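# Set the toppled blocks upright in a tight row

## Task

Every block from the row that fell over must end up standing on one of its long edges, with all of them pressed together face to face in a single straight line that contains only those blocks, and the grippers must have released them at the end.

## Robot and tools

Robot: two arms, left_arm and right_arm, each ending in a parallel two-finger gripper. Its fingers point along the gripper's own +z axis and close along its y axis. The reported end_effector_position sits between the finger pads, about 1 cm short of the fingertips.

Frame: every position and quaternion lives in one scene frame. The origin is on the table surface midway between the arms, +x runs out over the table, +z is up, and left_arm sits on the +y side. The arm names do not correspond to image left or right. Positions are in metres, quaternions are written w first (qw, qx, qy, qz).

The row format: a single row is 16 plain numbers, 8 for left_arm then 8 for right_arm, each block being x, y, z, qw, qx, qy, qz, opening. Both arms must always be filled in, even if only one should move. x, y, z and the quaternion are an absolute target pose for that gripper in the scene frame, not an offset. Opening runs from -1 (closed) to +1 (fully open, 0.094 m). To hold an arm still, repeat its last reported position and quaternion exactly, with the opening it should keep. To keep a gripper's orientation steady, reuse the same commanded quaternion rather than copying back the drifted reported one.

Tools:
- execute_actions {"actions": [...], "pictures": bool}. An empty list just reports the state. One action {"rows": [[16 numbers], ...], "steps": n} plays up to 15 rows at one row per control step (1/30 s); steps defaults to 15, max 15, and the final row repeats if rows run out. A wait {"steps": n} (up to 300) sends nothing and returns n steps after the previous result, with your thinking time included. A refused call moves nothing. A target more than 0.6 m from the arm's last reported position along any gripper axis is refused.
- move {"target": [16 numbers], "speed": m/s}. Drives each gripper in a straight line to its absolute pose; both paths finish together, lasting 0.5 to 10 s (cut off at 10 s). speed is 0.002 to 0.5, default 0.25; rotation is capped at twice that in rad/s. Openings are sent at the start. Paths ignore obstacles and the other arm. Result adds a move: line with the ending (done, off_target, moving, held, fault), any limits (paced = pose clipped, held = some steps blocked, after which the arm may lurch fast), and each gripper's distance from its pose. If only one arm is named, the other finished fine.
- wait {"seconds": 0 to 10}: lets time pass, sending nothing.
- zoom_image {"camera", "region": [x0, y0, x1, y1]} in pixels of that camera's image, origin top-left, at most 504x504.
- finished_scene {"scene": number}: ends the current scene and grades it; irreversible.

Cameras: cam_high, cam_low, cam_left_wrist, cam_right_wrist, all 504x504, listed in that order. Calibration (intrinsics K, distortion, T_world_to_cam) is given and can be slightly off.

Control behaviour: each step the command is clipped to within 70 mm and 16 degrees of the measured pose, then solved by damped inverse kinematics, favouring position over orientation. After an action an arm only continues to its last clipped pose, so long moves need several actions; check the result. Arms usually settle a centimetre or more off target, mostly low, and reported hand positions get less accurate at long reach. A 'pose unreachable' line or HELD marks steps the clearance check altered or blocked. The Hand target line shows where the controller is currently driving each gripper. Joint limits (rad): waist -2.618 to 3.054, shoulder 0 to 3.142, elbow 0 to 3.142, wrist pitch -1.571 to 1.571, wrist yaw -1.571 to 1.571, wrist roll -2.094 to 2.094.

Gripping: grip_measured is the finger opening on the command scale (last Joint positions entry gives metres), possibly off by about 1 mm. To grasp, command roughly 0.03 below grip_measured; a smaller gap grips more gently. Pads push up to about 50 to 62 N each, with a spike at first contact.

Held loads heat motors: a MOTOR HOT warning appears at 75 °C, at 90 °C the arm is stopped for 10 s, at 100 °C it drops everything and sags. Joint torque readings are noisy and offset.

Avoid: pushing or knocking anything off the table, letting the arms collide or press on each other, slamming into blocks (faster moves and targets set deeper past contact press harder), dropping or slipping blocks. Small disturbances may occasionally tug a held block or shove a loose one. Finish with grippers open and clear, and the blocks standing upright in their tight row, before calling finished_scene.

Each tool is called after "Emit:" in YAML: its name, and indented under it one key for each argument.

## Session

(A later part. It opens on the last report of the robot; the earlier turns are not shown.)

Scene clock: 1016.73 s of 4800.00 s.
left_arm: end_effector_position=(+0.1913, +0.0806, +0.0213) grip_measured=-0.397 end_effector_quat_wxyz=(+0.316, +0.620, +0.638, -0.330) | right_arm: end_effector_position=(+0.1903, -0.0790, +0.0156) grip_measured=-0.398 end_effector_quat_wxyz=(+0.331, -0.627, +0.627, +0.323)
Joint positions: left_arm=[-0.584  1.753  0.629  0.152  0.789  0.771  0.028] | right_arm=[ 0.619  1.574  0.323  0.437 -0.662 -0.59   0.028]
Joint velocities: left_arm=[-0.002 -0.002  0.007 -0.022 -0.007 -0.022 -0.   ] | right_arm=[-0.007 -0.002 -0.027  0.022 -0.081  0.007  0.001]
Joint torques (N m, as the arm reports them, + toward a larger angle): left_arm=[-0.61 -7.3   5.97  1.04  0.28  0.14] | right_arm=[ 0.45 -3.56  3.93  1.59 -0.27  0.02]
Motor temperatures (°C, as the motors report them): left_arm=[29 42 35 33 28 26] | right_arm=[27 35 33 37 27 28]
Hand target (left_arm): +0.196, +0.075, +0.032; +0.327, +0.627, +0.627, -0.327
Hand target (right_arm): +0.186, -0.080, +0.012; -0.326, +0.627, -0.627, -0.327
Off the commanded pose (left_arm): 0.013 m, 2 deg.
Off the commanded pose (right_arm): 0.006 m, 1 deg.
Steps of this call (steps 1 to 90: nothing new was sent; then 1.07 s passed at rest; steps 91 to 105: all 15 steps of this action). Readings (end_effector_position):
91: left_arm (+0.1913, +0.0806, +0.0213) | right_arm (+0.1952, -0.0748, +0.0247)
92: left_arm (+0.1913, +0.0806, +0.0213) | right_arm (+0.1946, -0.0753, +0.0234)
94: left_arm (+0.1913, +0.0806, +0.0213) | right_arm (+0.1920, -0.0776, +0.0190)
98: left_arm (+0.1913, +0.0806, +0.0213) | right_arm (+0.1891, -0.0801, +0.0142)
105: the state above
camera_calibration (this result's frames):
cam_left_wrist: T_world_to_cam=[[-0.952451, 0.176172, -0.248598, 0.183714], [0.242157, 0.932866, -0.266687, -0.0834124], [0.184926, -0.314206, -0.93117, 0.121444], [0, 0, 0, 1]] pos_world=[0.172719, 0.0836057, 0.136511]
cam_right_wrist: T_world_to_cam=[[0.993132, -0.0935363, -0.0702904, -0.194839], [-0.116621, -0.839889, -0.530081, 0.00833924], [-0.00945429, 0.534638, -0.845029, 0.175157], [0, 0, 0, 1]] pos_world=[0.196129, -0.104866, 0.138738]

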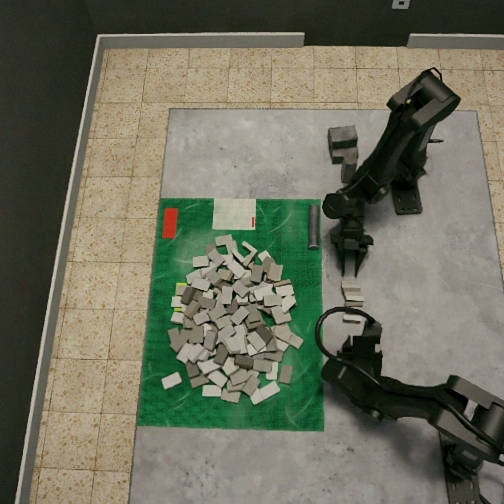

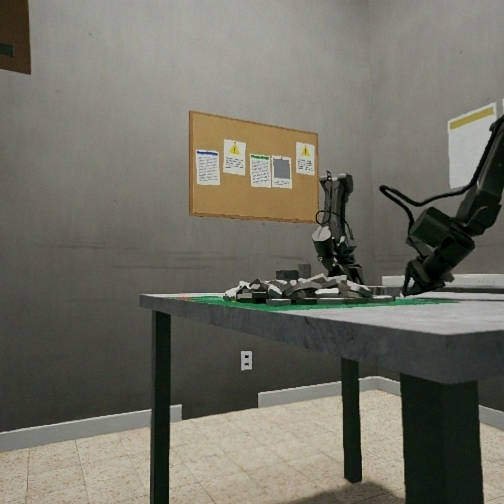

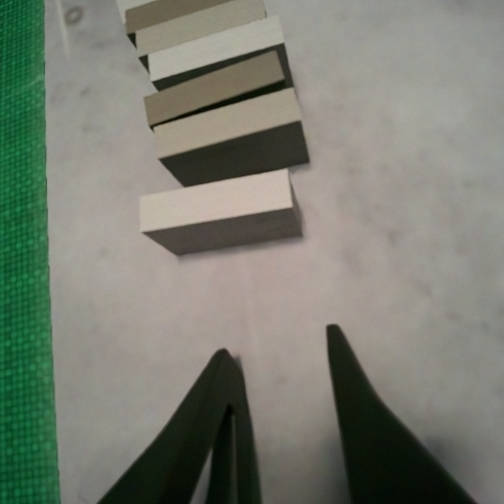

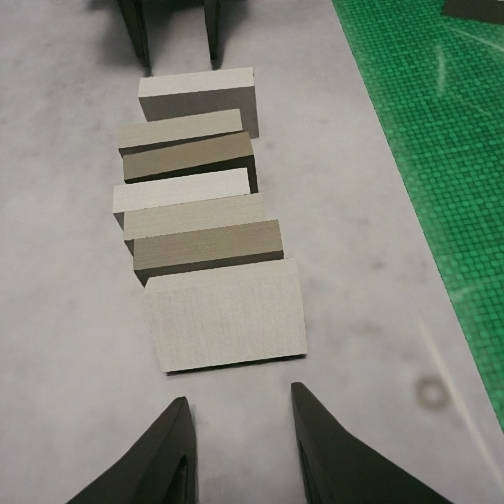

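Emit:
move:
  target: [0.196,0.075,0.032,0.3265,0.6272,0.6272,-0.3265,-0.4,0.187,-0.066,0.014,-0.3265,0.6272,-0.6272,-0.3265,-0.4]
  speed: 0.01

Scene clock: 1023.67 s of 4800.00 s.
left_arm: end_effector_position=(+0.1913, +0.0806, +0.0213) grip_measured=-0.397 end_effector_quat_wxyz=(+0.316, +0.620, +0.638, -0.330) | right_arm: end_effector_position=(+0.1849, -0.0718, +0.0130) grip_measured=-0.398 end_effector_quat_wxyz=(+0.327, -0.628, +0.627, +0.324)
Joint positions: left_arm=[-0.584  1.753  0.629  0.152  0.789  0.771  0.028] | right_arm=[ 0.66   1.596  0.323  0.474 -0.637 -0.554  0.028]
Joint velocities: left_arm=[ 0.007 -0.002  0.007  0.007 -0.037  0.037  0.   ] | right_arm=[-0.007  0.007  0.002 -0.066 -0.037  0.081 -0.   ]
Joint torques (N m, as the arm reports them, + toward a larger angle): left_arm=[-0.72 -7.28  6.    1.03  0.29  0.14] | right_arm=[ 0.89 -3.19  6.52  1.45 -0.18  0.1 ]
Motor temperatures (°C, as the motors report them): left_arm=[29 42 35 33 28 26] | right_arm=[27 35 33 37 27 28]
Hand target (left_arm): +0.196, +0.075, +0.032; +0.327, +0.627, +0.627, -0.327
Hand target (right_arm): +0.187, -0.066, +0.014; -0.327, +0.627, -0.627, -0.327
Off the commanded pose (left_arm): 0.013 m, 2 deg.
Off the commanded pose (right_arm): 0.006 m, 0 deg.
After step 90, 2.07 s passed at rest.
move: off_target (left_arm)
camera_calibration (this result's frames):
cam_left_wrist: T_world_to_cam=[[-0.952451, 0.176172, -0.248598, 0.183714], [0.242157, 0.932866, -0.266687, -0.0834124], [0.184926, -0.314206, -0.93117, 0.121444], [0, 0, 0, 1]] pos_world=[0.172719, 0.0836057, 0.136511]
cam_right_wrist: T_world_to_cam=[[0.99303, -0.0902408, -0.0758197, -0.188621], [-0.116732, -0.841945, -0.526785, 0.0121714], [-0.0162986, 0.531963, -0.846611, 0.170097], [0, 0, 0, 1]] pos_world=[0.191499, -0.0972591, 0.136116]

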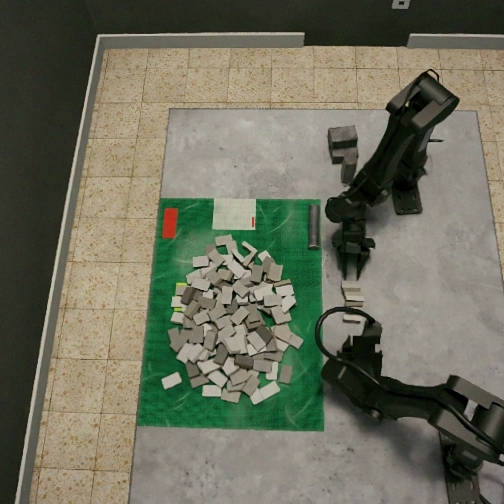

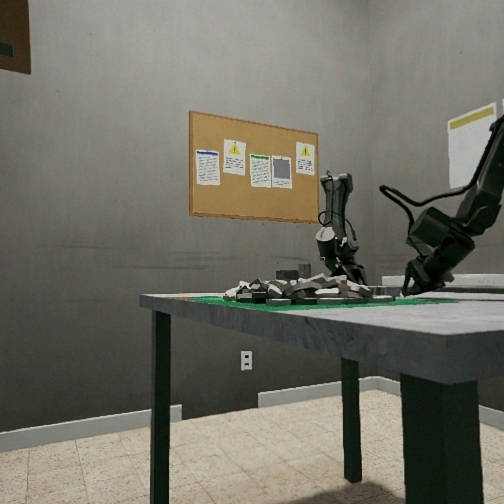

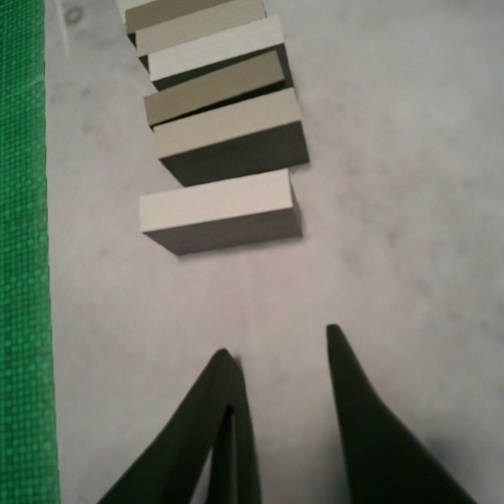

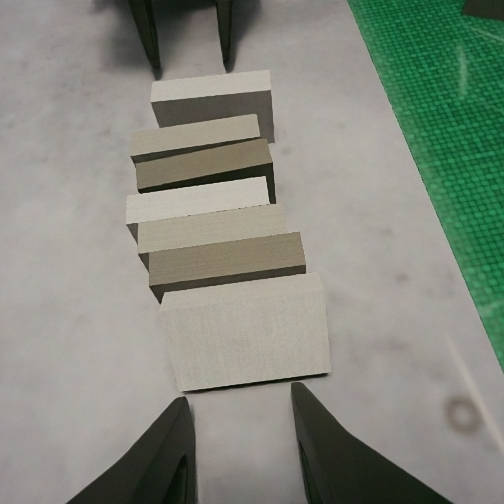

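Emit:
move:
  target: [0.196,0.075,0.032,0.3265,0.6272,0.6272,-0.3265,-0.4,0.190,-0.060,0.017,-0.3265,0.6272,-0.6272,-0.3265,-0.4]
  speed: 0.008

Scene clock: 1029.93 s of 4800.00 s.
left_arm: end_effector_position=(+0.1913, +0.0806, +0.0213) grip_measured=-0.397 end_effector_quat_wxyz=(+0.316, +0.620, +0.638, -0.330) | right_arm: end_effector_position=(+0.1875, -0.0670, +0.0164) grip_measured=-0.398 end_effector_quat_wxyz=(+0.331, -0.627, +0.626, +0.323)
Joint positions: left_arm=[-0.584  1.753  0.629  0.152  0.789  0.771  0.028] | right_arm=[ 0.671  1.596  0.339  0.473 -0.626 -0.543  0.028]
Joint velocities: left_arm=[-0.007  0.002  0.012 -0.081  0.066  0.022 -0.   ] | right_arm=[-0.002  0.002  0.017 -0.022 -0.051 -0.007 -0.001]
Joint torques (N m, as the arm reports them, + toward a larger angle): left_arm=[-0.7  -7.29  5.95  1.04  0.29  0.14] | right_arm=[ 0.79 -3.02  7.55  1.28 -0.2   0.11]
Motor temperatures (°C, as the motors report them): left_arm=[29 42 35 33 28 26] | right_arm=[27 35 33 37 27 28]
Hand target (left_arm): +0.196, +0.075, +0.032; +0.327, +0.627, +0.627, -0.327
Hand target (right_arm): +0.190, -0.060, +0.017; -0.327, +0.627, -0.627, -0.327
Off the commanded pose (left_arm): 0.013 m, 2 deg.
Off the commanded pose (right_arm): 0.007 m, 1 deg.
After step 90, 0.97 s passed at rest.
move: off_target (left_arm)
camera_calibration (this result's frames):
cam_left_wrist: T_world_to_cam=[[-0.952451, 0.176172, -0.248598, 0.183714], [0.242157, 0.932866, -0.266687, -0.0834124], [0.184926, -0.314206, -0.93117, 0.121444], [0, 0, 0, 1]] pos_world=[0.172719, 0.0836057, 0.136511]
cam_right_wrist: T_world_to_cam=[[0.993232, -0.0933316, -0.0691297, -0.190905], [-0.115841, -0.839123, -0.531463, 0.0184455], [-0.00840609, 0.535874, -0.844256, 0.169199], [0, 0, 0, 1]] pos_world=[0.193172, -0.0930085, 0.139453]

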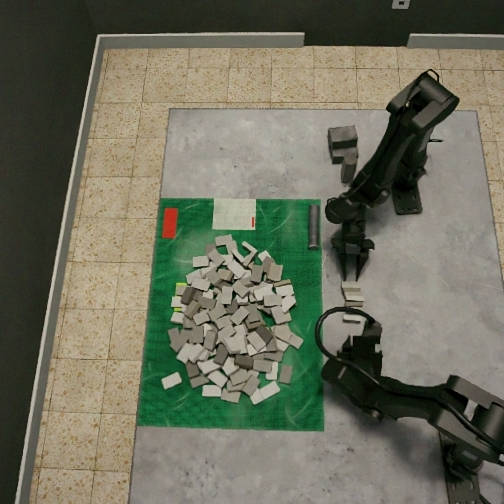

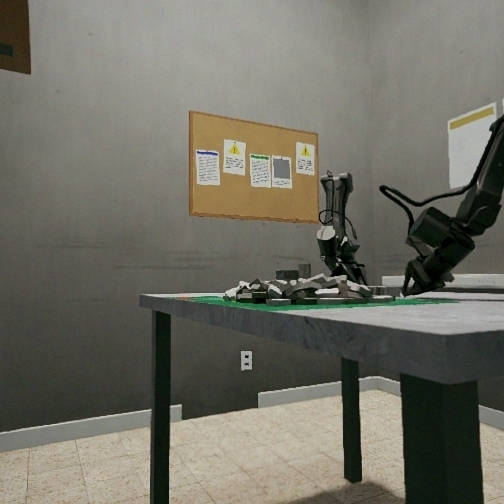

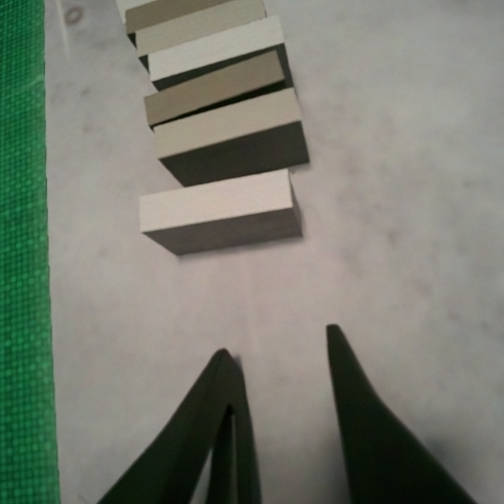

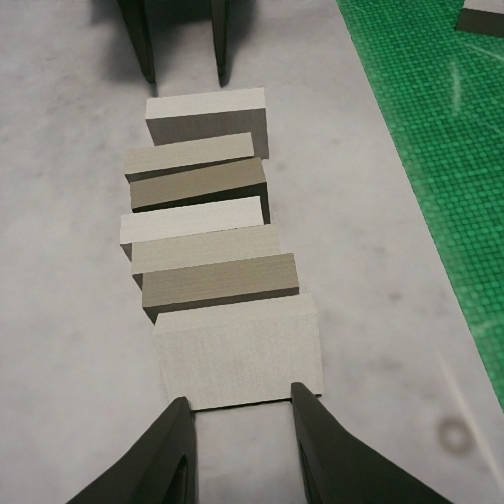

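Emit:
move:
  target: [0.196,0.075,0.032,0.3265,0.6272,0.6272,-0.3265,-0.4,0.190,-0.054,0.014,-0.3265,0.6272,-0.6272,-0.3265,-0.4]
  speed: 0.006

Scene clock: 1036.50 s of 4800.00 s.
left_arm: end_effector_position=(+0.1913, +0.0806, +0.0213) grip_measured=-0.397 end_effector_quat_wxyz=(+0.316, +0.620, +0.638, -0.330) | right_arm: end_effector_position=(+0.1871, -0.0615, +0.0131) grip_measured=-0.398 end_effector_quat_wxyz=(+0.329, -0.628, +0.626, +0.325)
Joint positions: left_arm=[-0.584  1.753  0.629  0.152  0.789  0.771  0.028] | right_arm=[ 0.688  1.63   0.35   0.501 -0.619 -0.529  0.028]
Joint velocities: left_arm=[-0.017 -0.007  0.022  0.022 -0.007 -0.022  0.   ] | right_arm=[-0.002 -0.017  0.002  0.007 -0.007  0.022 -0.001]
Joint torques (N m, as the arm reports them, + toward a larger angle): left_arm=[-0.69 -7.35  6.    1.04  0.29  0.15] | right_arm=[ 1.04 -3.28  7.33  1.36 -0.13  0.13]
Motor temperatures (°C, as the motors report them): left_arm=[29 42 35 33 28 26] | right_arm=[27 34 33 37 27 28]
Hand target (left_arm): +0.196, +0.075, +0.032; +0.327, +0.627, +0.627, -0.327
Hand target (right_arm): +0.190, -0.054, +0.014; -0.327, +0.627, -0.627, -0.327
Off the commanded pose (left_arm): 0.013 m, 2 deg.
Off the commanded pose (right_arm): 0.008 m, 0 deg.
After step 90, 0.60 s passed at rest.
move: off_target (left_arm)
camera_calibration (this result's frames):
cam_left_wrist: T_world_to_cam=[[-0.952451, 0.176172, -0.248598, 0.183714], [0.242157, 0.932866, -0.266687, -0.0834124], [0.184926, -0.314206, -0.93117, 0.121444], [0, 0, 0, 1]] pos_world=[0.172719, 0.0836057, 0.136511]
cam_right_wrist: T_world_to_cam=[[0.9932, -0.0898393, -0.0740433, -0.189872], [-0.115508, -0.839872, -0.530352, 0.021063], [-0.0145404, 0.535298, -0.844538, 0.164618], [0, 0, 0, 1]] pos_world=[0.193408, -0.0874874, 0.136138]

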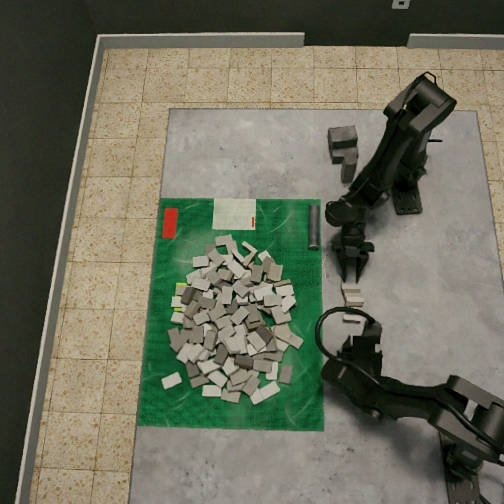

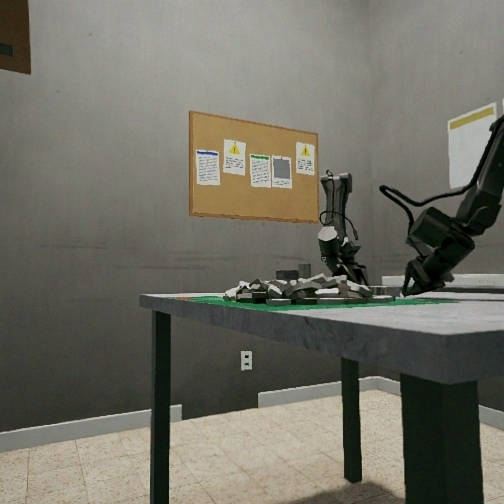

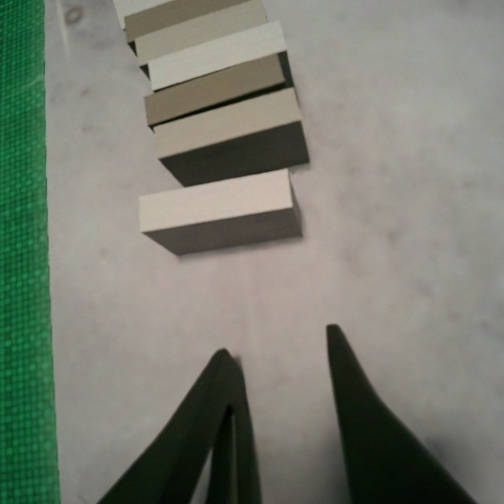

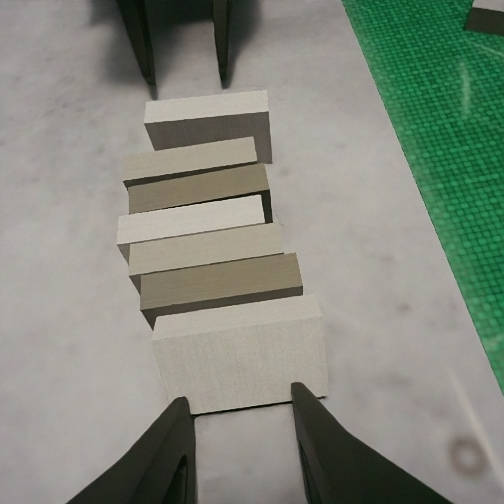

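Emit:
zoom_image:
  camera: "cam_right_wrist"
  region: [90, 70, 370, 430]

Emit:
zoom_image:
  camera: "cam_left_wrist"
  region: [90, 0, 370, 270]

Region (90, 70, 370, 430) of cam_right_wrist's 504x504 image, scaled by 1.400, with more detail than that image has.

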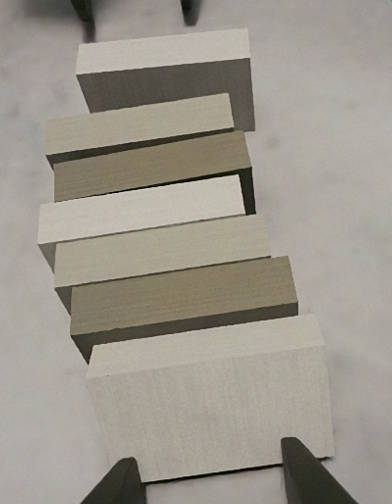

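Region (90, 0, 370, 270) of cam_left_wrist's 504x504 image, scaled by 1.800, with more detail than that image has; it fills the top 486 rows of this view, and the rest is white.

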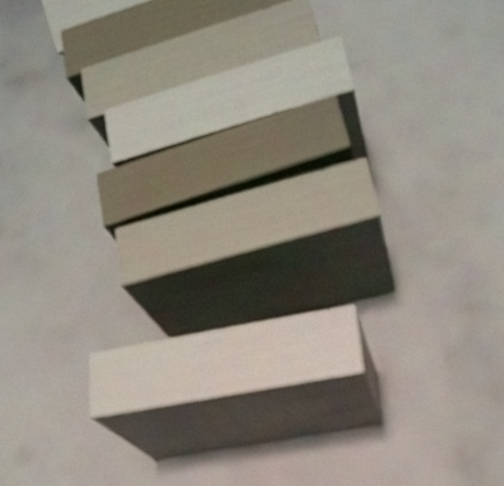

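Emit:
move:
  target: [0.196,0.075,0.032,0.3265,0.6272,0.6272,-0.3265,-0.4,0.188,-0.080,0.018,-0.3265,0.6272,-0.6272,-0.3265,-0.4]
  speed: 0.015

Scene clock: 1059.40 s of 4800.00 s.
left_arm: end_effector_position=(+0.1913, +0.0806, +0.0213) grip_measured=-0.397 end_effector_quat_wxyz=(+0.316, +0.620, +0.638, -0.330) | right_arm: end_effector_position=(+0.1943, -0.0737, +0.0174) grip_measured=-0.398 end_effector_quat_wxyz=(+0.329, -0.625, +0.630, +0.322)
Joint positions: left_arm=[-0.584  1.753  0.629  0.152  0.789  0.771  0.028] | right_arm=[ 0.628  1.586  0.35   0.426 -0.653 -0.575  0.028]
Joint velocities: left_arm=[ 0.007  0.002 -0.002 -0.007  0.007 -0.066 -0.   ] | right_arm=[-0.012 -0.007 -0.017 -0.066  0.022 -0.066 -0.   ]
Joint torques (N m, as the arm reports them, + toward a larger angle): left_arm=[-0.67 -7.31  5.96  1.04  0.28  0.14] | right_arm=[-0.6  -6.91  3.02  1.3  -0.34 -0.16]
Motor temperatures (°C, as the motors report them): left_arm=[29 42 35 33 28 26] | right_arm=[27 34 34 37 27 28]
Hand target (left_arm): +0.196, +0.075, +0.032; +0.327, +0.627, +0.627, -0.327
Hand target (right_arm): +0.188, -0.080, +0.018; -0.326, +0.627, -0.627, -0.326
Off the commanded pose (left_arm): 0.013 m, 2 deg.
Off the commanded pose (right_arm): 0.009 m, 1 deg.
After step 90, 18.40 s passed at rest.
move: off_target (left_arm)
camera_calibration (this result's frames):
cam_left_wrist: T_world_to_cam=[[-0.952451, 0.176172, -0.248598, 0.183714], [0.242157, 0.932866, -0.266687, -0.0834124], [0.184926, -0.314206, -0.93117, 0.121444], [0, 0, 0, 1]] pos_world=[0.172719, 0.0836057, 0.136511]
cam_right_wrist: T_world_to_cam=[[0.992255, -0.0993167, -0.074609, -0.198357], [-0.123787, -0.840597, -0.527327, 0.0154242], [-0.0103437, 0.532478, -0.84638, 0.173864], [0, 0, 0, 1]] pos_world=[0.200528, -0.0993136, 0.14049]

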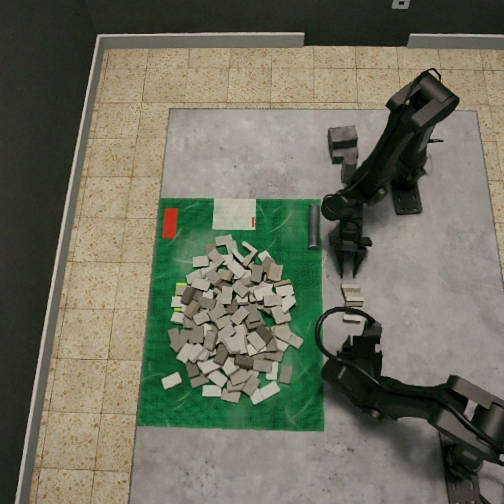

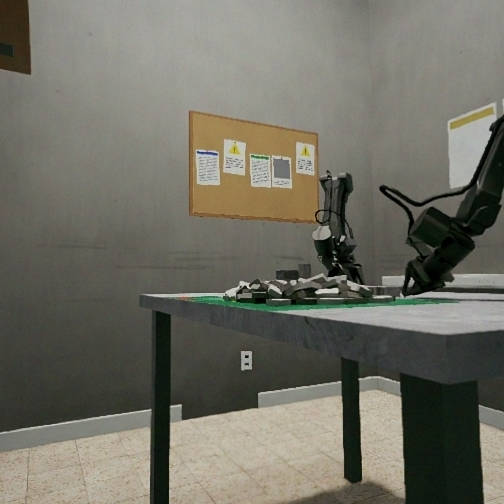

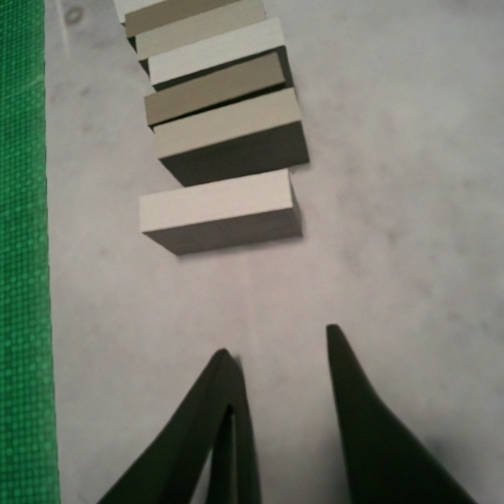

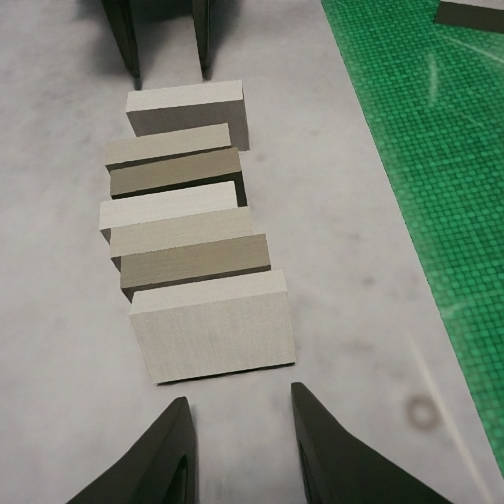

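Emit:
zoom_image:
  camera: "cam_right_wrist"
  region: [70, 60, 330, 420]

Region (70, 60, 330, 420) of cam_right_wrist's 504x504 image, scaled by 1.400, with more detail than that image has.

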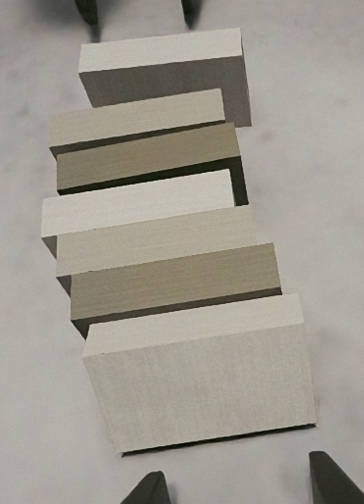

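Emit:
move:
  target: [0.204,0.056,0.027,0.3265,0.6272,0.6272,-0.3265,-0.4,0.188,-0.080,0.018,-0.3265,0.6272,-0.6272,-0.3265,-0.4]
  speed: 0.02

Scene clock: 1077.40 s of 4800.00 s.
left_arm: end_effector_position=(+0.1980, +0.0631, +0.0240) grip_measured=-0.397 end_effector_quat_wxyz=(+0.321, +0.627, +0.631, -0.326) | right_arm: end_effector_position=(+0.1936, -0.0741, +0.0168) grip_measured=-0.398 end_effector_quat_wxyz=(+0.328, -0.626, +0.630, +0.323)
Joint positions: left_arm=[-0.626  1.788  0.682  0.17   0.765  0.744  0.028] | right_arm=[ 0.628  1.586  0.35   0.421 -0.654 -0.578  0.028]
Joint velocities: left_arm=[-0.017 -0.007 -0.017  0.022  0.022  0.022  0.   ] | right_arm=[-0.017 -0.012  0.002 -0.066  0.007  0.037 -0.001]
Joint torques (N m, as the arm reports them, + toward a larger angle): left_arm=[-0.77 -5.18  6.17  1.34  0.27 -0.04] | right_arm=[-0.54 -6.84  3.    1.28 -0.36 -0.11]
Motor temperatures (°C, as the motors report them): left_arm=[29 42 35 33 28 26] | right_arm=[27 36 33 36 27 28]
Hand target (left_arm): +0.204, +0.056, +0.028; +0.327, +0.627, +0.627, -0.327
Hand target (right_arm): +0.188, -0.080, +0.018; -0.327, +0.627, -0.627, -0.326
Off the commanded pose (left_arm): 0.010 m, 1 deg.
Off the commanded pose (right_arm): 0.008 m, 1 deg.
After step 90, 13.33 s passed at rest.
move: done
camera_calibration (this result's frames):
cam_left_wrist: T_world_to_cam=[[-0.945328, 0.187765, -0.266646, 0.192139], [0.258809, 0.929413, -0.263077, -0.0712162], [0.198428, -0.317704, -0.927195, 0.114657], [0, 0, 0, 1]] pos_world=[0.177315, 0.0665392, 0.138807]
cam_right_wrist: T_world_to_cam=[[0.992324, -0.0973897, -0.076217, -0.197623], [-0.122981, -0.841994, -0.525282, 0.0144716], [-0.0130172, 0.530623, -0.847508, 0.174007], [0, 0, 0, 1]] pos_world=[0.200151, -0.0993938, 0.140012]

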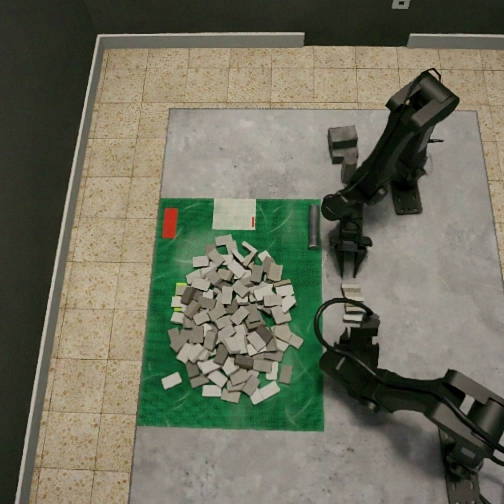

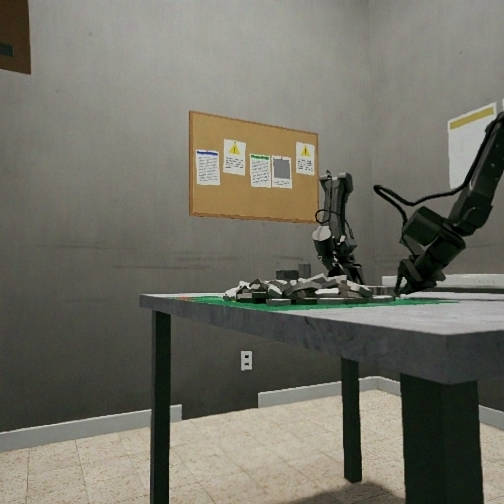

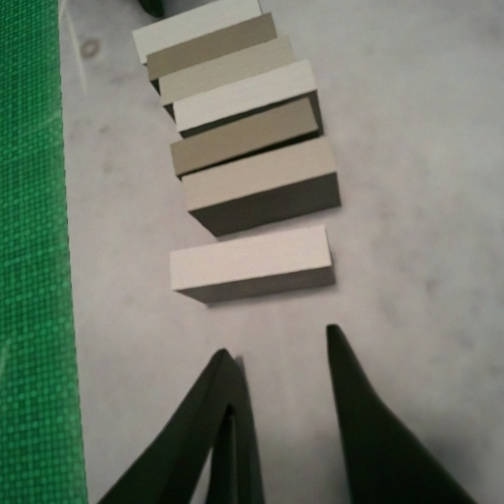

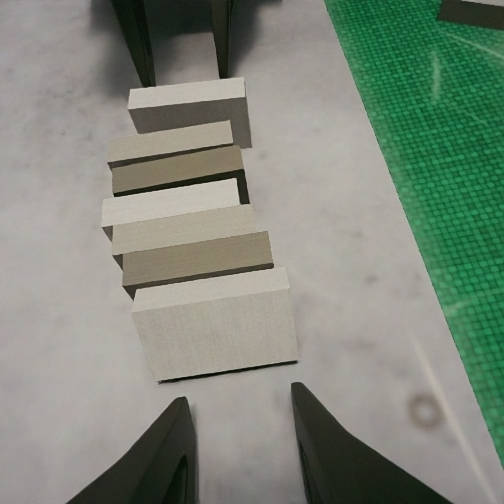

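Emit:
move:
  target: [0.204,0.041,0.024,0.3265,0.6272,0.6272,-0.3265,-0.4,0.188,-0.080,0.018,-0.3265,0.6272,-0.6272,-0.3265,-0.4]
  speed: 0.01

Scene clock: 1088.90 s of 4800.00 s.
left_arm: end_effector_position=(+0.1981, +0.0485, +0.0209) grip_measured=-0.397 end_effector_quat_wxyz=(+0.320, +0.627, +0.630, -0.327) | right_arm: end_effector_position=(+0.1936, -0.0741, +0.0168) grip_measured=-0.398 end_effector_quat_wxyz=(+0.328, -0.626, +0.630, +0.323)
Joint positions: left_arm=[-0.668  1.824  0.704  0.213  0.74   0.699  0.028] | right_arm=[ 0.628  1.586  0.35   0.421 -0.654 -0.578  0.028]
Joint velocities: left_arm=[ 0.012  0.012  0.002 -0.037  0.007  0.007  0.   ] | right_arm=[-0.002 -0.017  0.002 -0.037 -0.037 -0.022  0.   ]
Joint torques (N m, as the arm reports them, + toward a larger angle): left_arm=[-0.76 -5.36  6.17  1.41  0.22 -0.06] | right_arm=[-0.63 -6.83  3.01  1.29 -0.35 -0.1 ]
Motor temperatures (°C, as the motors report them): left_arm=[29 41 35 34 28 26] | right_arm=[27 36 32 36 27 28]
Hand target (left_arm): +0.204, +0.041, +0.025; +0.327, +0.627, +0.627, -0.327
Hand target (right_arm): +0.188, -0.080, +0.018; -0.327, +0.627, -0.627, -0.326
Off the commanded pose (left_arm): 0.010 m, 1 deg.
Off the commanded pose (right_arm): 0.008 m, 1 deg.
After step 90, 5.97 s passed at rest.
move: done
camera_calibration (this result's frames):
cam_left_wrist: T_world_to_cam=[[-0.945138, 0.189169, -0.266327, 0.193989], [0.260045, 0.929116, -0.262905, -0.0586865], [0.197715, -0.317739, -0.927335, 0.107267], [0, 0, 0, 1]] pos_world=[0.1774, 0.0519126, 0.135708]
cam_right_wrist: T_world_to_cam=[[0.992324, -0.0973897, -0.076217, -0.197623], [-0.122981, -0.841994, -0.525282, 0.0144716], [-0.0130172, 0.530623, -0.847508, 0.174007], [0, 0, 0, 1]] pos_world=[0.200151, -0.0993938, 0.140012]

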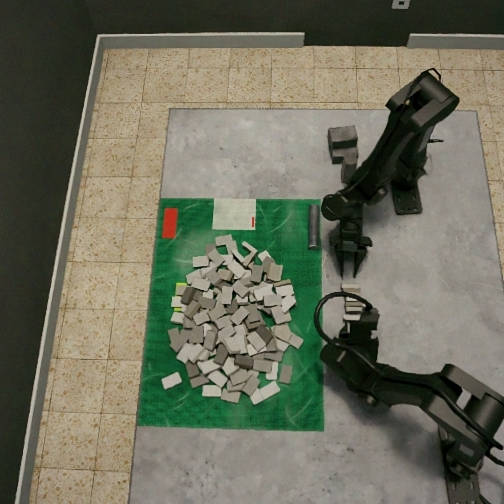

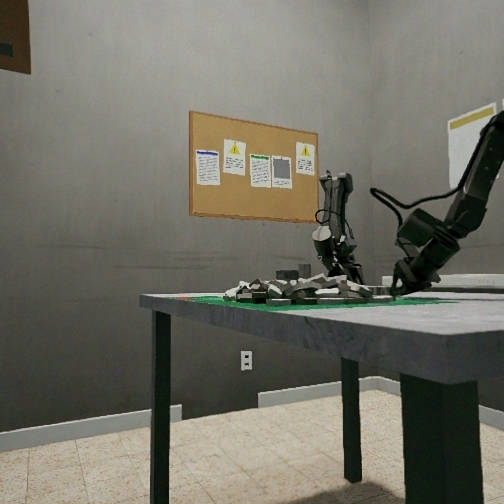

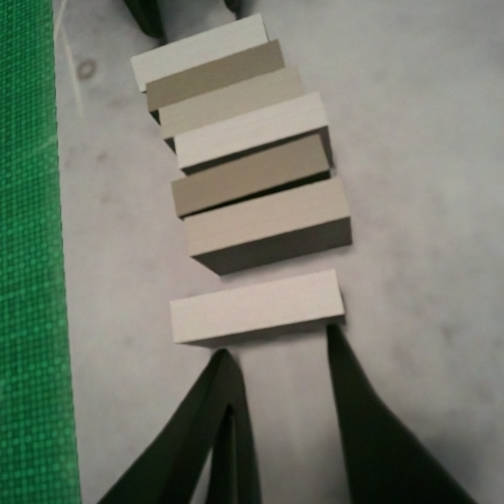

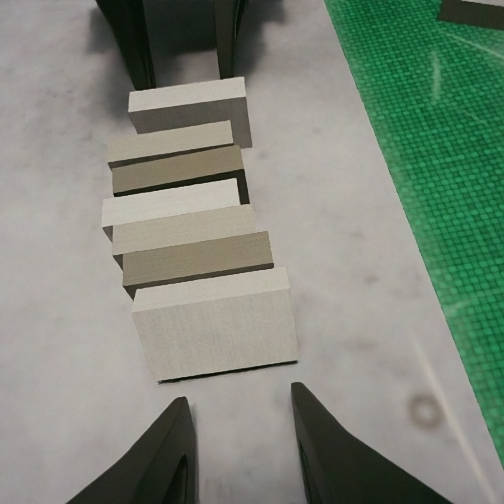

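Emit:
move:
  target: [0.204,0.030,0.024,0.3265,0.6272,0.6272,-0.3265,-0.4,0.188,-0.080,0.018,-0.3265,0.6272,-0.6272,-0.3265,-0.4]
  speed: 0.006

Scene clock: 1093.87 s of 4800.00 s.
left_arm: end_effector_position=(+0.1985, +0.0379, +0.0212) grip_measured=-0.397 end_effector_quat_wxyz=(+0.321, +0.627, +0.630, -0.326) | right_arm: end_effector_position=(+0.1936, -0.0741, +0.0169) grip_measured=-0.398 end_effector_quat_wxyz=(+0.328, -0.626, +0.630, +0.323)
Joint positions: left_arm=[-0.697  1.841  0.725  0.231  0.722  0.668  0.028] | right_arm=[ 0.628  1.586  0.35   0.421 -0.655 -0.578  0.028]
Joint velocities: left_arm=[ 0.002 -0.017  0.007 -0.051 -0.066 -0.051 -0.   ] | right_arm=[ 0.002 -0.007 -0.022 -0.022  0.007 -0.022  0.   ]
Joint torques (N m, as the arm reports them, + toward a larger angle): left_arm=[-0.91 -5.48  6.26  1.42  0.21 -0.06] | right_arm=[-0.62 -6.89  3.07  1.27 -0.38 -0.13]
Motor temperatures (°C, as the motors report them): left_arm=[29 40 35 34 28 26] | right_arm=[27 36 32 36 27 28]
Hand target (left_arm): +0.204, +0.030, +0.025; +0.327, +0.627, +0.627, -0.327
Hand target (right_arm): +0.188, -0.080, +0.018; -0.327, +0.627, -0.627, -0.327
Off the commanded pose (left_arm): 0.010 m, 1 deg.
Off the commanded pose (right_arm): 0.008 m, 1 deg.
move: done
camera_calibration (this result's frames):
cam_left_wrist: T_world_to_cam=[[-0.945066, 0.188494, -0.267058, 0.196535], [0.259636, 0.929222, -0.262938, -0.0487623], [0.198594, -0.317832, -0.927116, 0.103927], [0, 0, 0, 1]] pos_world=[0.177759, 0.0412968, 0.136017]
cam_right_wrist: T_world_to_cam=[[0.992335, -0.0971141, -0.0764187, -0.197541], [-0.122857, -0.841917, -0.525435, 0.0144831], [-0.013311, 0.530796, -0.847395, 0.174088], [0, 0, 0, 1]] pos_world=[0.200123, -0.0993959, 0.140036]

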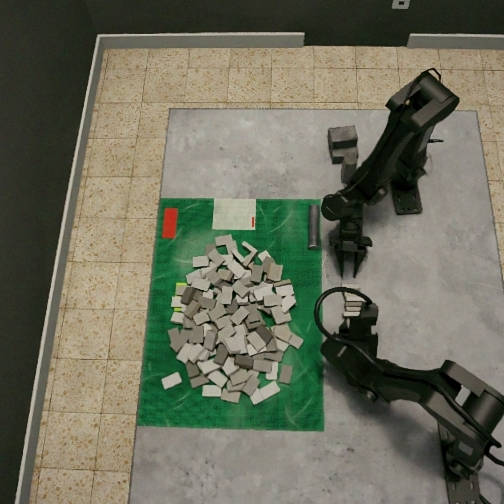

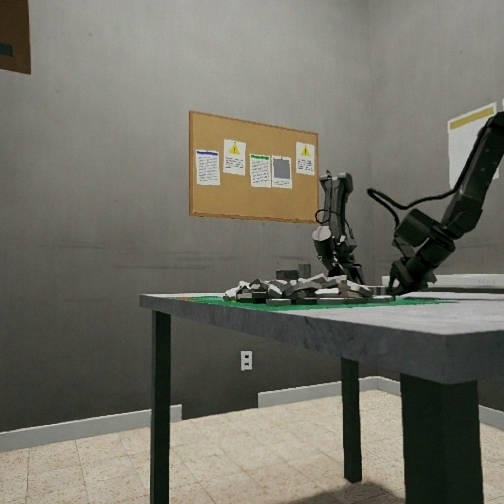

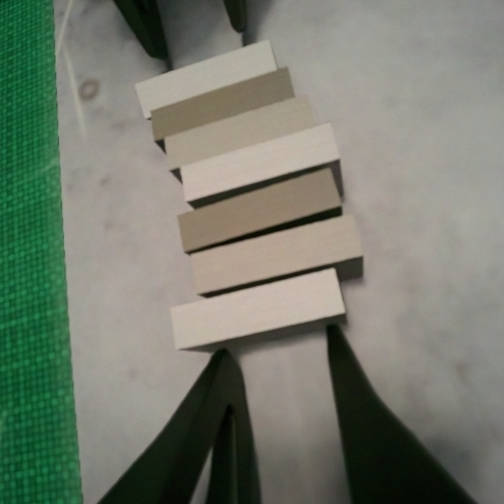

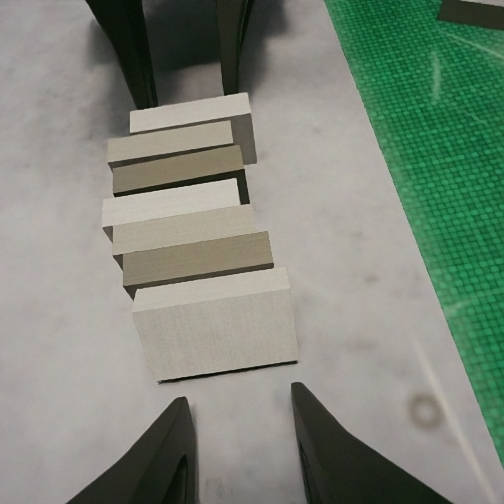

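Emit:
move:
  target: [0.204,0.024,0.024,0.3265,0.6272,0.6272,-0.3265,-0.4,0.188,-0.080,0.018,-0.3265,0.6272,-0.6272,-0.3265,-0.4]
  speed: 0.005

Scene clock: 1101.90 s of 4800.00 s.
left_arm: end_effector_position=(+0.1996, +0.0323, +0.0213) grip_measured=-0.397 end_effector_quat_wxyz=(+0.322, +0.627, +0.631, -0.324) | right_arm: end_effector_position=(+0.1936, -0.0741, +0.0168) grip_measured=-0.398 end_effector_quat_wxyz=(+0.328, -0.626, +0.630, +0.323)
Joint positions: left_arm=[-0.712  1.851  0.737  0.24   0.708  0.654  0.028] | right_arm=[ 0.628  1.586  0.35   0.421 -0.654 -0.578  0.028]
Joint velocities: left_arm=[ 0.002 -0.002 -0.007  0.007 -0.066 -0.022  0.002] | right_arm=[-0.007 -0.002  0.022  0.007 -0.007  0.007 -0.   ]
Joint torques (N m, as the arm reports them, + toward a larger angle): left_arm=[-0.93 -5.55  6.33  1.4   0.24 -0.06] | right_arm=[-0.6  -6.83  3.01  1.3  -0.36 -0.12]
Motor temperatures (°C, as the motors report them): left_arm=[29 40 35 34 28 26] | right_arm=[27 36 32 36 27 28]
Hand target (left_arm): +0.204, +0.024, +0.024; +0.327, +0.627, +0.627, -0.327
Hand target (right_arm): +0.188, -0.080, +0.018; -0.327, +0.627, -0.627, -0.326
Off the commanded pose (left_arm): 0.010 m, 1 deg.
Off the commanded pose (right_arm): 0.008 m, 1 deg.
After step 90, 1.77 s passed at rest.
move: done
camera_calibration (this result's frames):
cam_left_wrist: T_world_to_cam=[[-0.94434, 0.186654, -0.270893, 0.198606], [0.258615, 0.930156, -0.260629, -0.0436922], [0.203326, -0.316179, -0.926655, 0.101034], [0, 0, 0, 1]] pos_world=[0.178308, 0.0355148, 0.136037]
cam_right_wrist: T_world_to_cam=[[0.992324, -0.0973897, -0.076217, -0.197623], [-0.122981, -0.841994, -0.525282, 0.0144716], [-0.0130172, 0.530623, -0.847508, 0.174007], [0, 0, 0, 1]] pos_world=[0.200151, -0.0993938, 0.140012]

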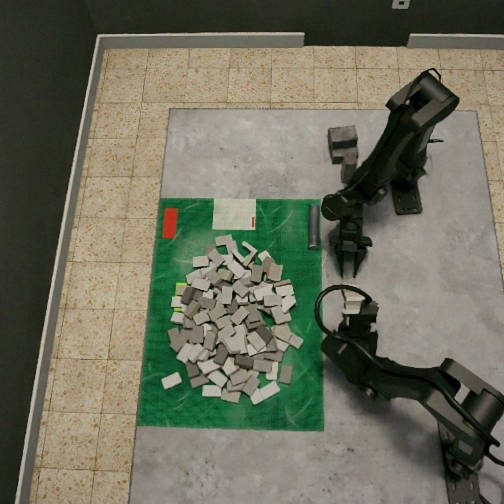

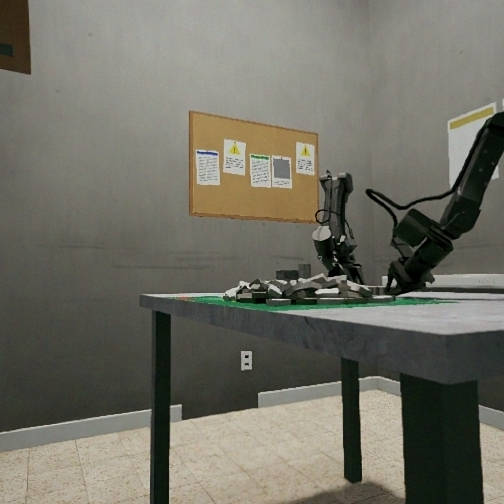

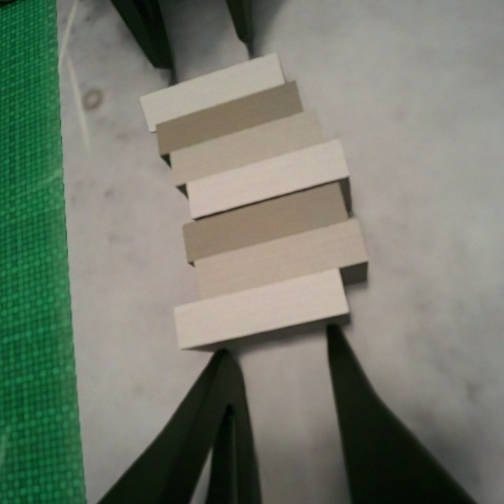

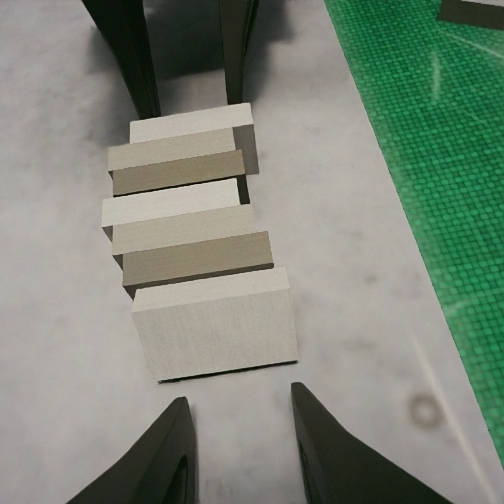

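Emit:
move:
  target: [0.203,0.019,0.024,0.3265,0.6272,0.6272,-0.3265,-0.4,0.188,-0.080,0.018,-0.3265,0.6272,-0.6272,-0.3265,-0.4]
  speed: 0.004

Scene clock: 1110.47 s of 4800.00 s.
left_arm: end_effector_position=(+0.1990, +0.0300, +0.0214) grip_measured=-0.397 end_effector_quat_wxyz=(+0.322, +0.626, +0.633, -0.323) | right_arm: end_effector_position=(+0.1936, -0.0741, +0.0169) grip_measured=-0.398 end_effector_quat_wxyz=(+0.328, -0.626, +0.630, +0.323)
Joint positions: left_arm=[-0.722  1.851  0.737  0.248  0.697  0.64   0.028] | right_arm=[ 0.628  1.586  0.35   0.421 -0.655 -0.578  0.028]
Joint velocities: left_arm=[ 0.012 -0.002 -0.002 -0.066  0.022 -0.037  0.001] | right_arm=[-0.007  0.012  0.027 -0.066 -0.007 -0.022 -0.   ]
Joint torques (N m, as the arm reports them, + toward a larger angle): left_arm=[-1.39 -5.05  6.78  1.42  0.25 -0.07] | right_arm=[-0.58 -6.83  2.99  1.29 -0.34 -0.11]
Motor temperatures (°C, as the motors report them): left_arm=[29 40 35 35 28 26] | right_arm=[27 36 32 36 27 28]
Hand target (left_arm): +0.203, +0.019, +0.024; +0.327, +0.627, +0.627, -0.327
Hand target (right_arm): +0.188, -0.080, +0.018; -0.327, +0.627, -0.627, -0.327
Off the commanded pose (left_arm): 0.012 m, 1 deg.
Off the commanded pose (right_arm): 0.008 m, 1 deg.
After step 90, 1.83 s passed at rest.
move: off_target (left_arm)
camera_calibration (this result's frames):
cam_left_wrist: T_world_to_cam=[[-0.945489, 0.18171, -0.270243, 0.198864], [0.253111, 0.932193, -0.25875, -0.040384], [0.204901, -0.313047, -0.927371, 0.100067], [0, 0, 0, 1]] pos_world=[0.177742, 0.0328357, 0.136091]
cam_right_wrist: T_world_to_cam=[[0.992335, -0.0971141, -0.0764187, -0.197541], [-0.122857, -0.841917, -0.525435, 0.0144831], [-0.013311, 0.530796, -0.847395, 0.174088], [0, 0, 0, 1]] pos_world=[0.200123, -0.0993959, 0.140036]

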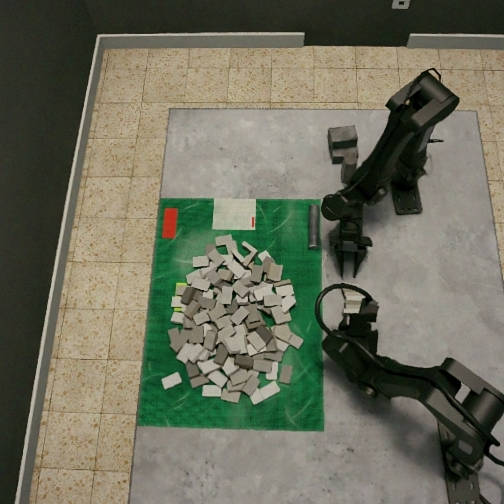

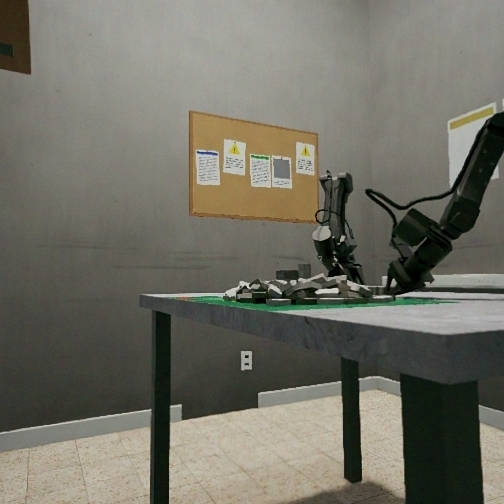

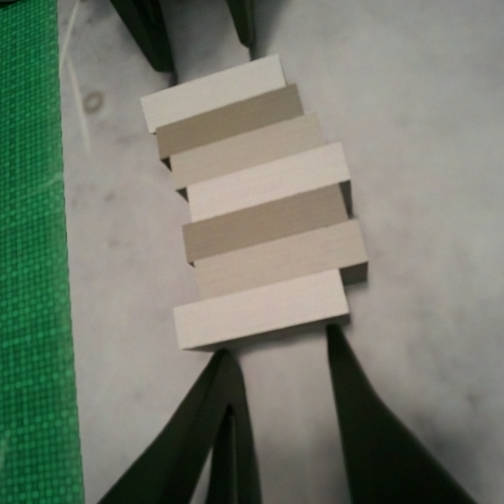

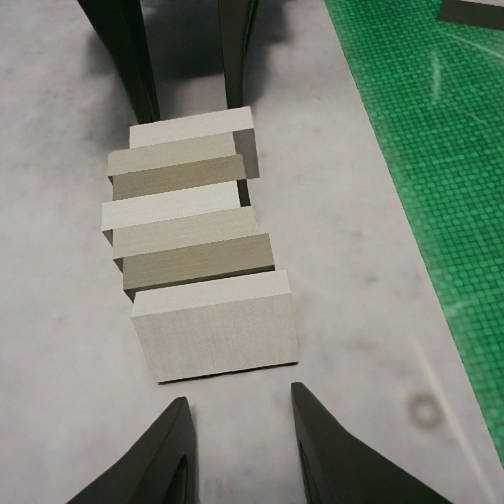

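Emit:
move:
  target: [0.204,0.013,0.024,0.3265,0.6272,0.6272,-0.3265,-0.4,0.188,-0.080,0.018,-0.3265,0.6272,-0.6272,-0.3265,-0.4]
  speed: 0.004

Scene clock: 1118.90 s of 4800.00 s.
left_arm: end_effector_position=(+0.2003, +0.0225, +0.0215) grip_measured=-0.397 end_effector_quat_wxyz=(+0.323, +0.627, +0.631, -0.324) | right_arm: end_effector_position=(+0.1936, -0.0741, +0.0168) grip_measured=-0.398 end_effector_quat_wxyz=(+0.328, -0.626, +0.630, +0.323)
Joint positions: left_arm=[-0.737  1.868  0.76   0.252  0.69   0.629  0.028] | right_arm=[ 0.628  1.586  0.35   0.421 -0.654 -0.578  0.028]
Joint velocities: left_arm=[ 0.022 -0.012  0.017  0.051 -0.022  0.022 -0.001] | right_arm=[-0.002  0.012 -0.007 -0.007 -0.051 -0.037  0.   ]
Joint torques (N m, as the arm reports them, + toward a larger angle): left_arm=[-1.29 -5.53  6.42  1.43  0.24 -0.07] | right_arm=[-0.62 -6.77  3.1   1.29 -0.37 -0.12]
Motor temperatures (°C, as the motors report them): left_arm=[29 40 36 35 28 26] | right_arm=[27 36 32 36 27 28]
Hand target (left_arm): +0.204, +0.013, +0.024; +0.327, +0.627, +0.627, -0.327
Hand target (right_arm): +0.188, -0.080, +0.018; -0.327, +0.627, -0.627, -0.326
Off the commanded pose (left_arm): 0.011 m, 1 deg.
Off the commanded pose (right_arm): 0.008 m, 1 deg.
After step 90, 0.73 s passed at rest.
move: off_target (left_arm)
camera_calibration (this result's frames):
cam_left_wrist: T_world_to_cam=[[-0.944307, 0.185558, -0.271757, 0.201184], [0.257705, 0.930563, -0.26008, -0.0345613], [0.204627, -0.315628, -0.926556, 0.0977141], [0, 0, 0, 1]] pos_world=[0.178891, 0.0256715, 0.136222]
cam_right_wrist: T_world_to_cam=[[0.992324, -0.0973897, -0.076217, -0.197623], [-0.122981, -0.841994, -0.525282, 0.0144716], [-0.0130172, 0.530623, -0.847508, 0.174007], [0, 0, 0, 1]] pos_world=[0.200151, -0.0993938, 0.140012]

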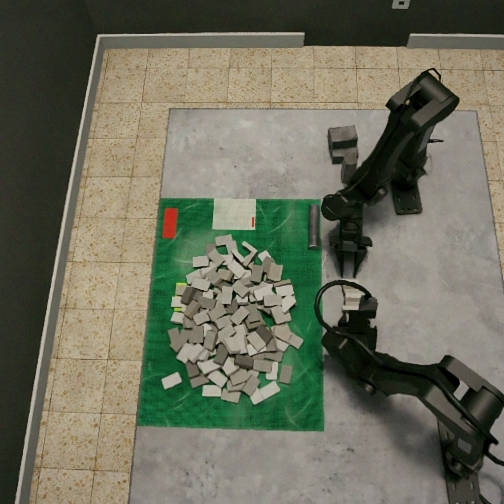

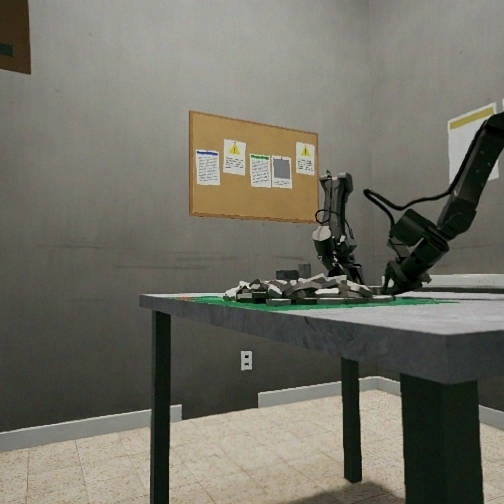

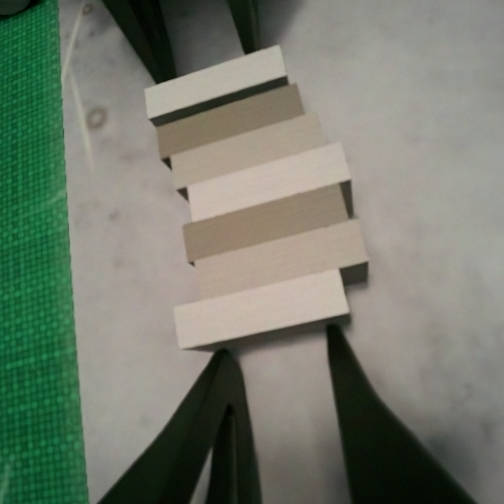

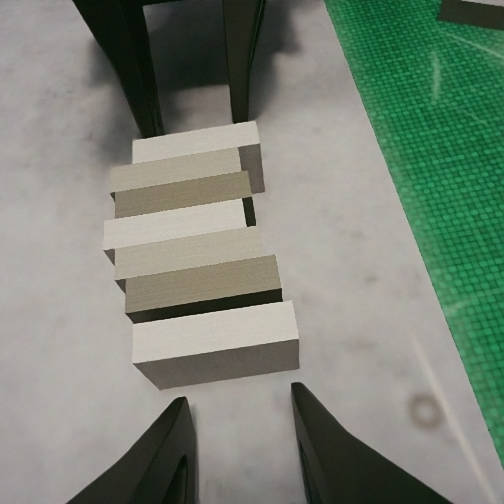

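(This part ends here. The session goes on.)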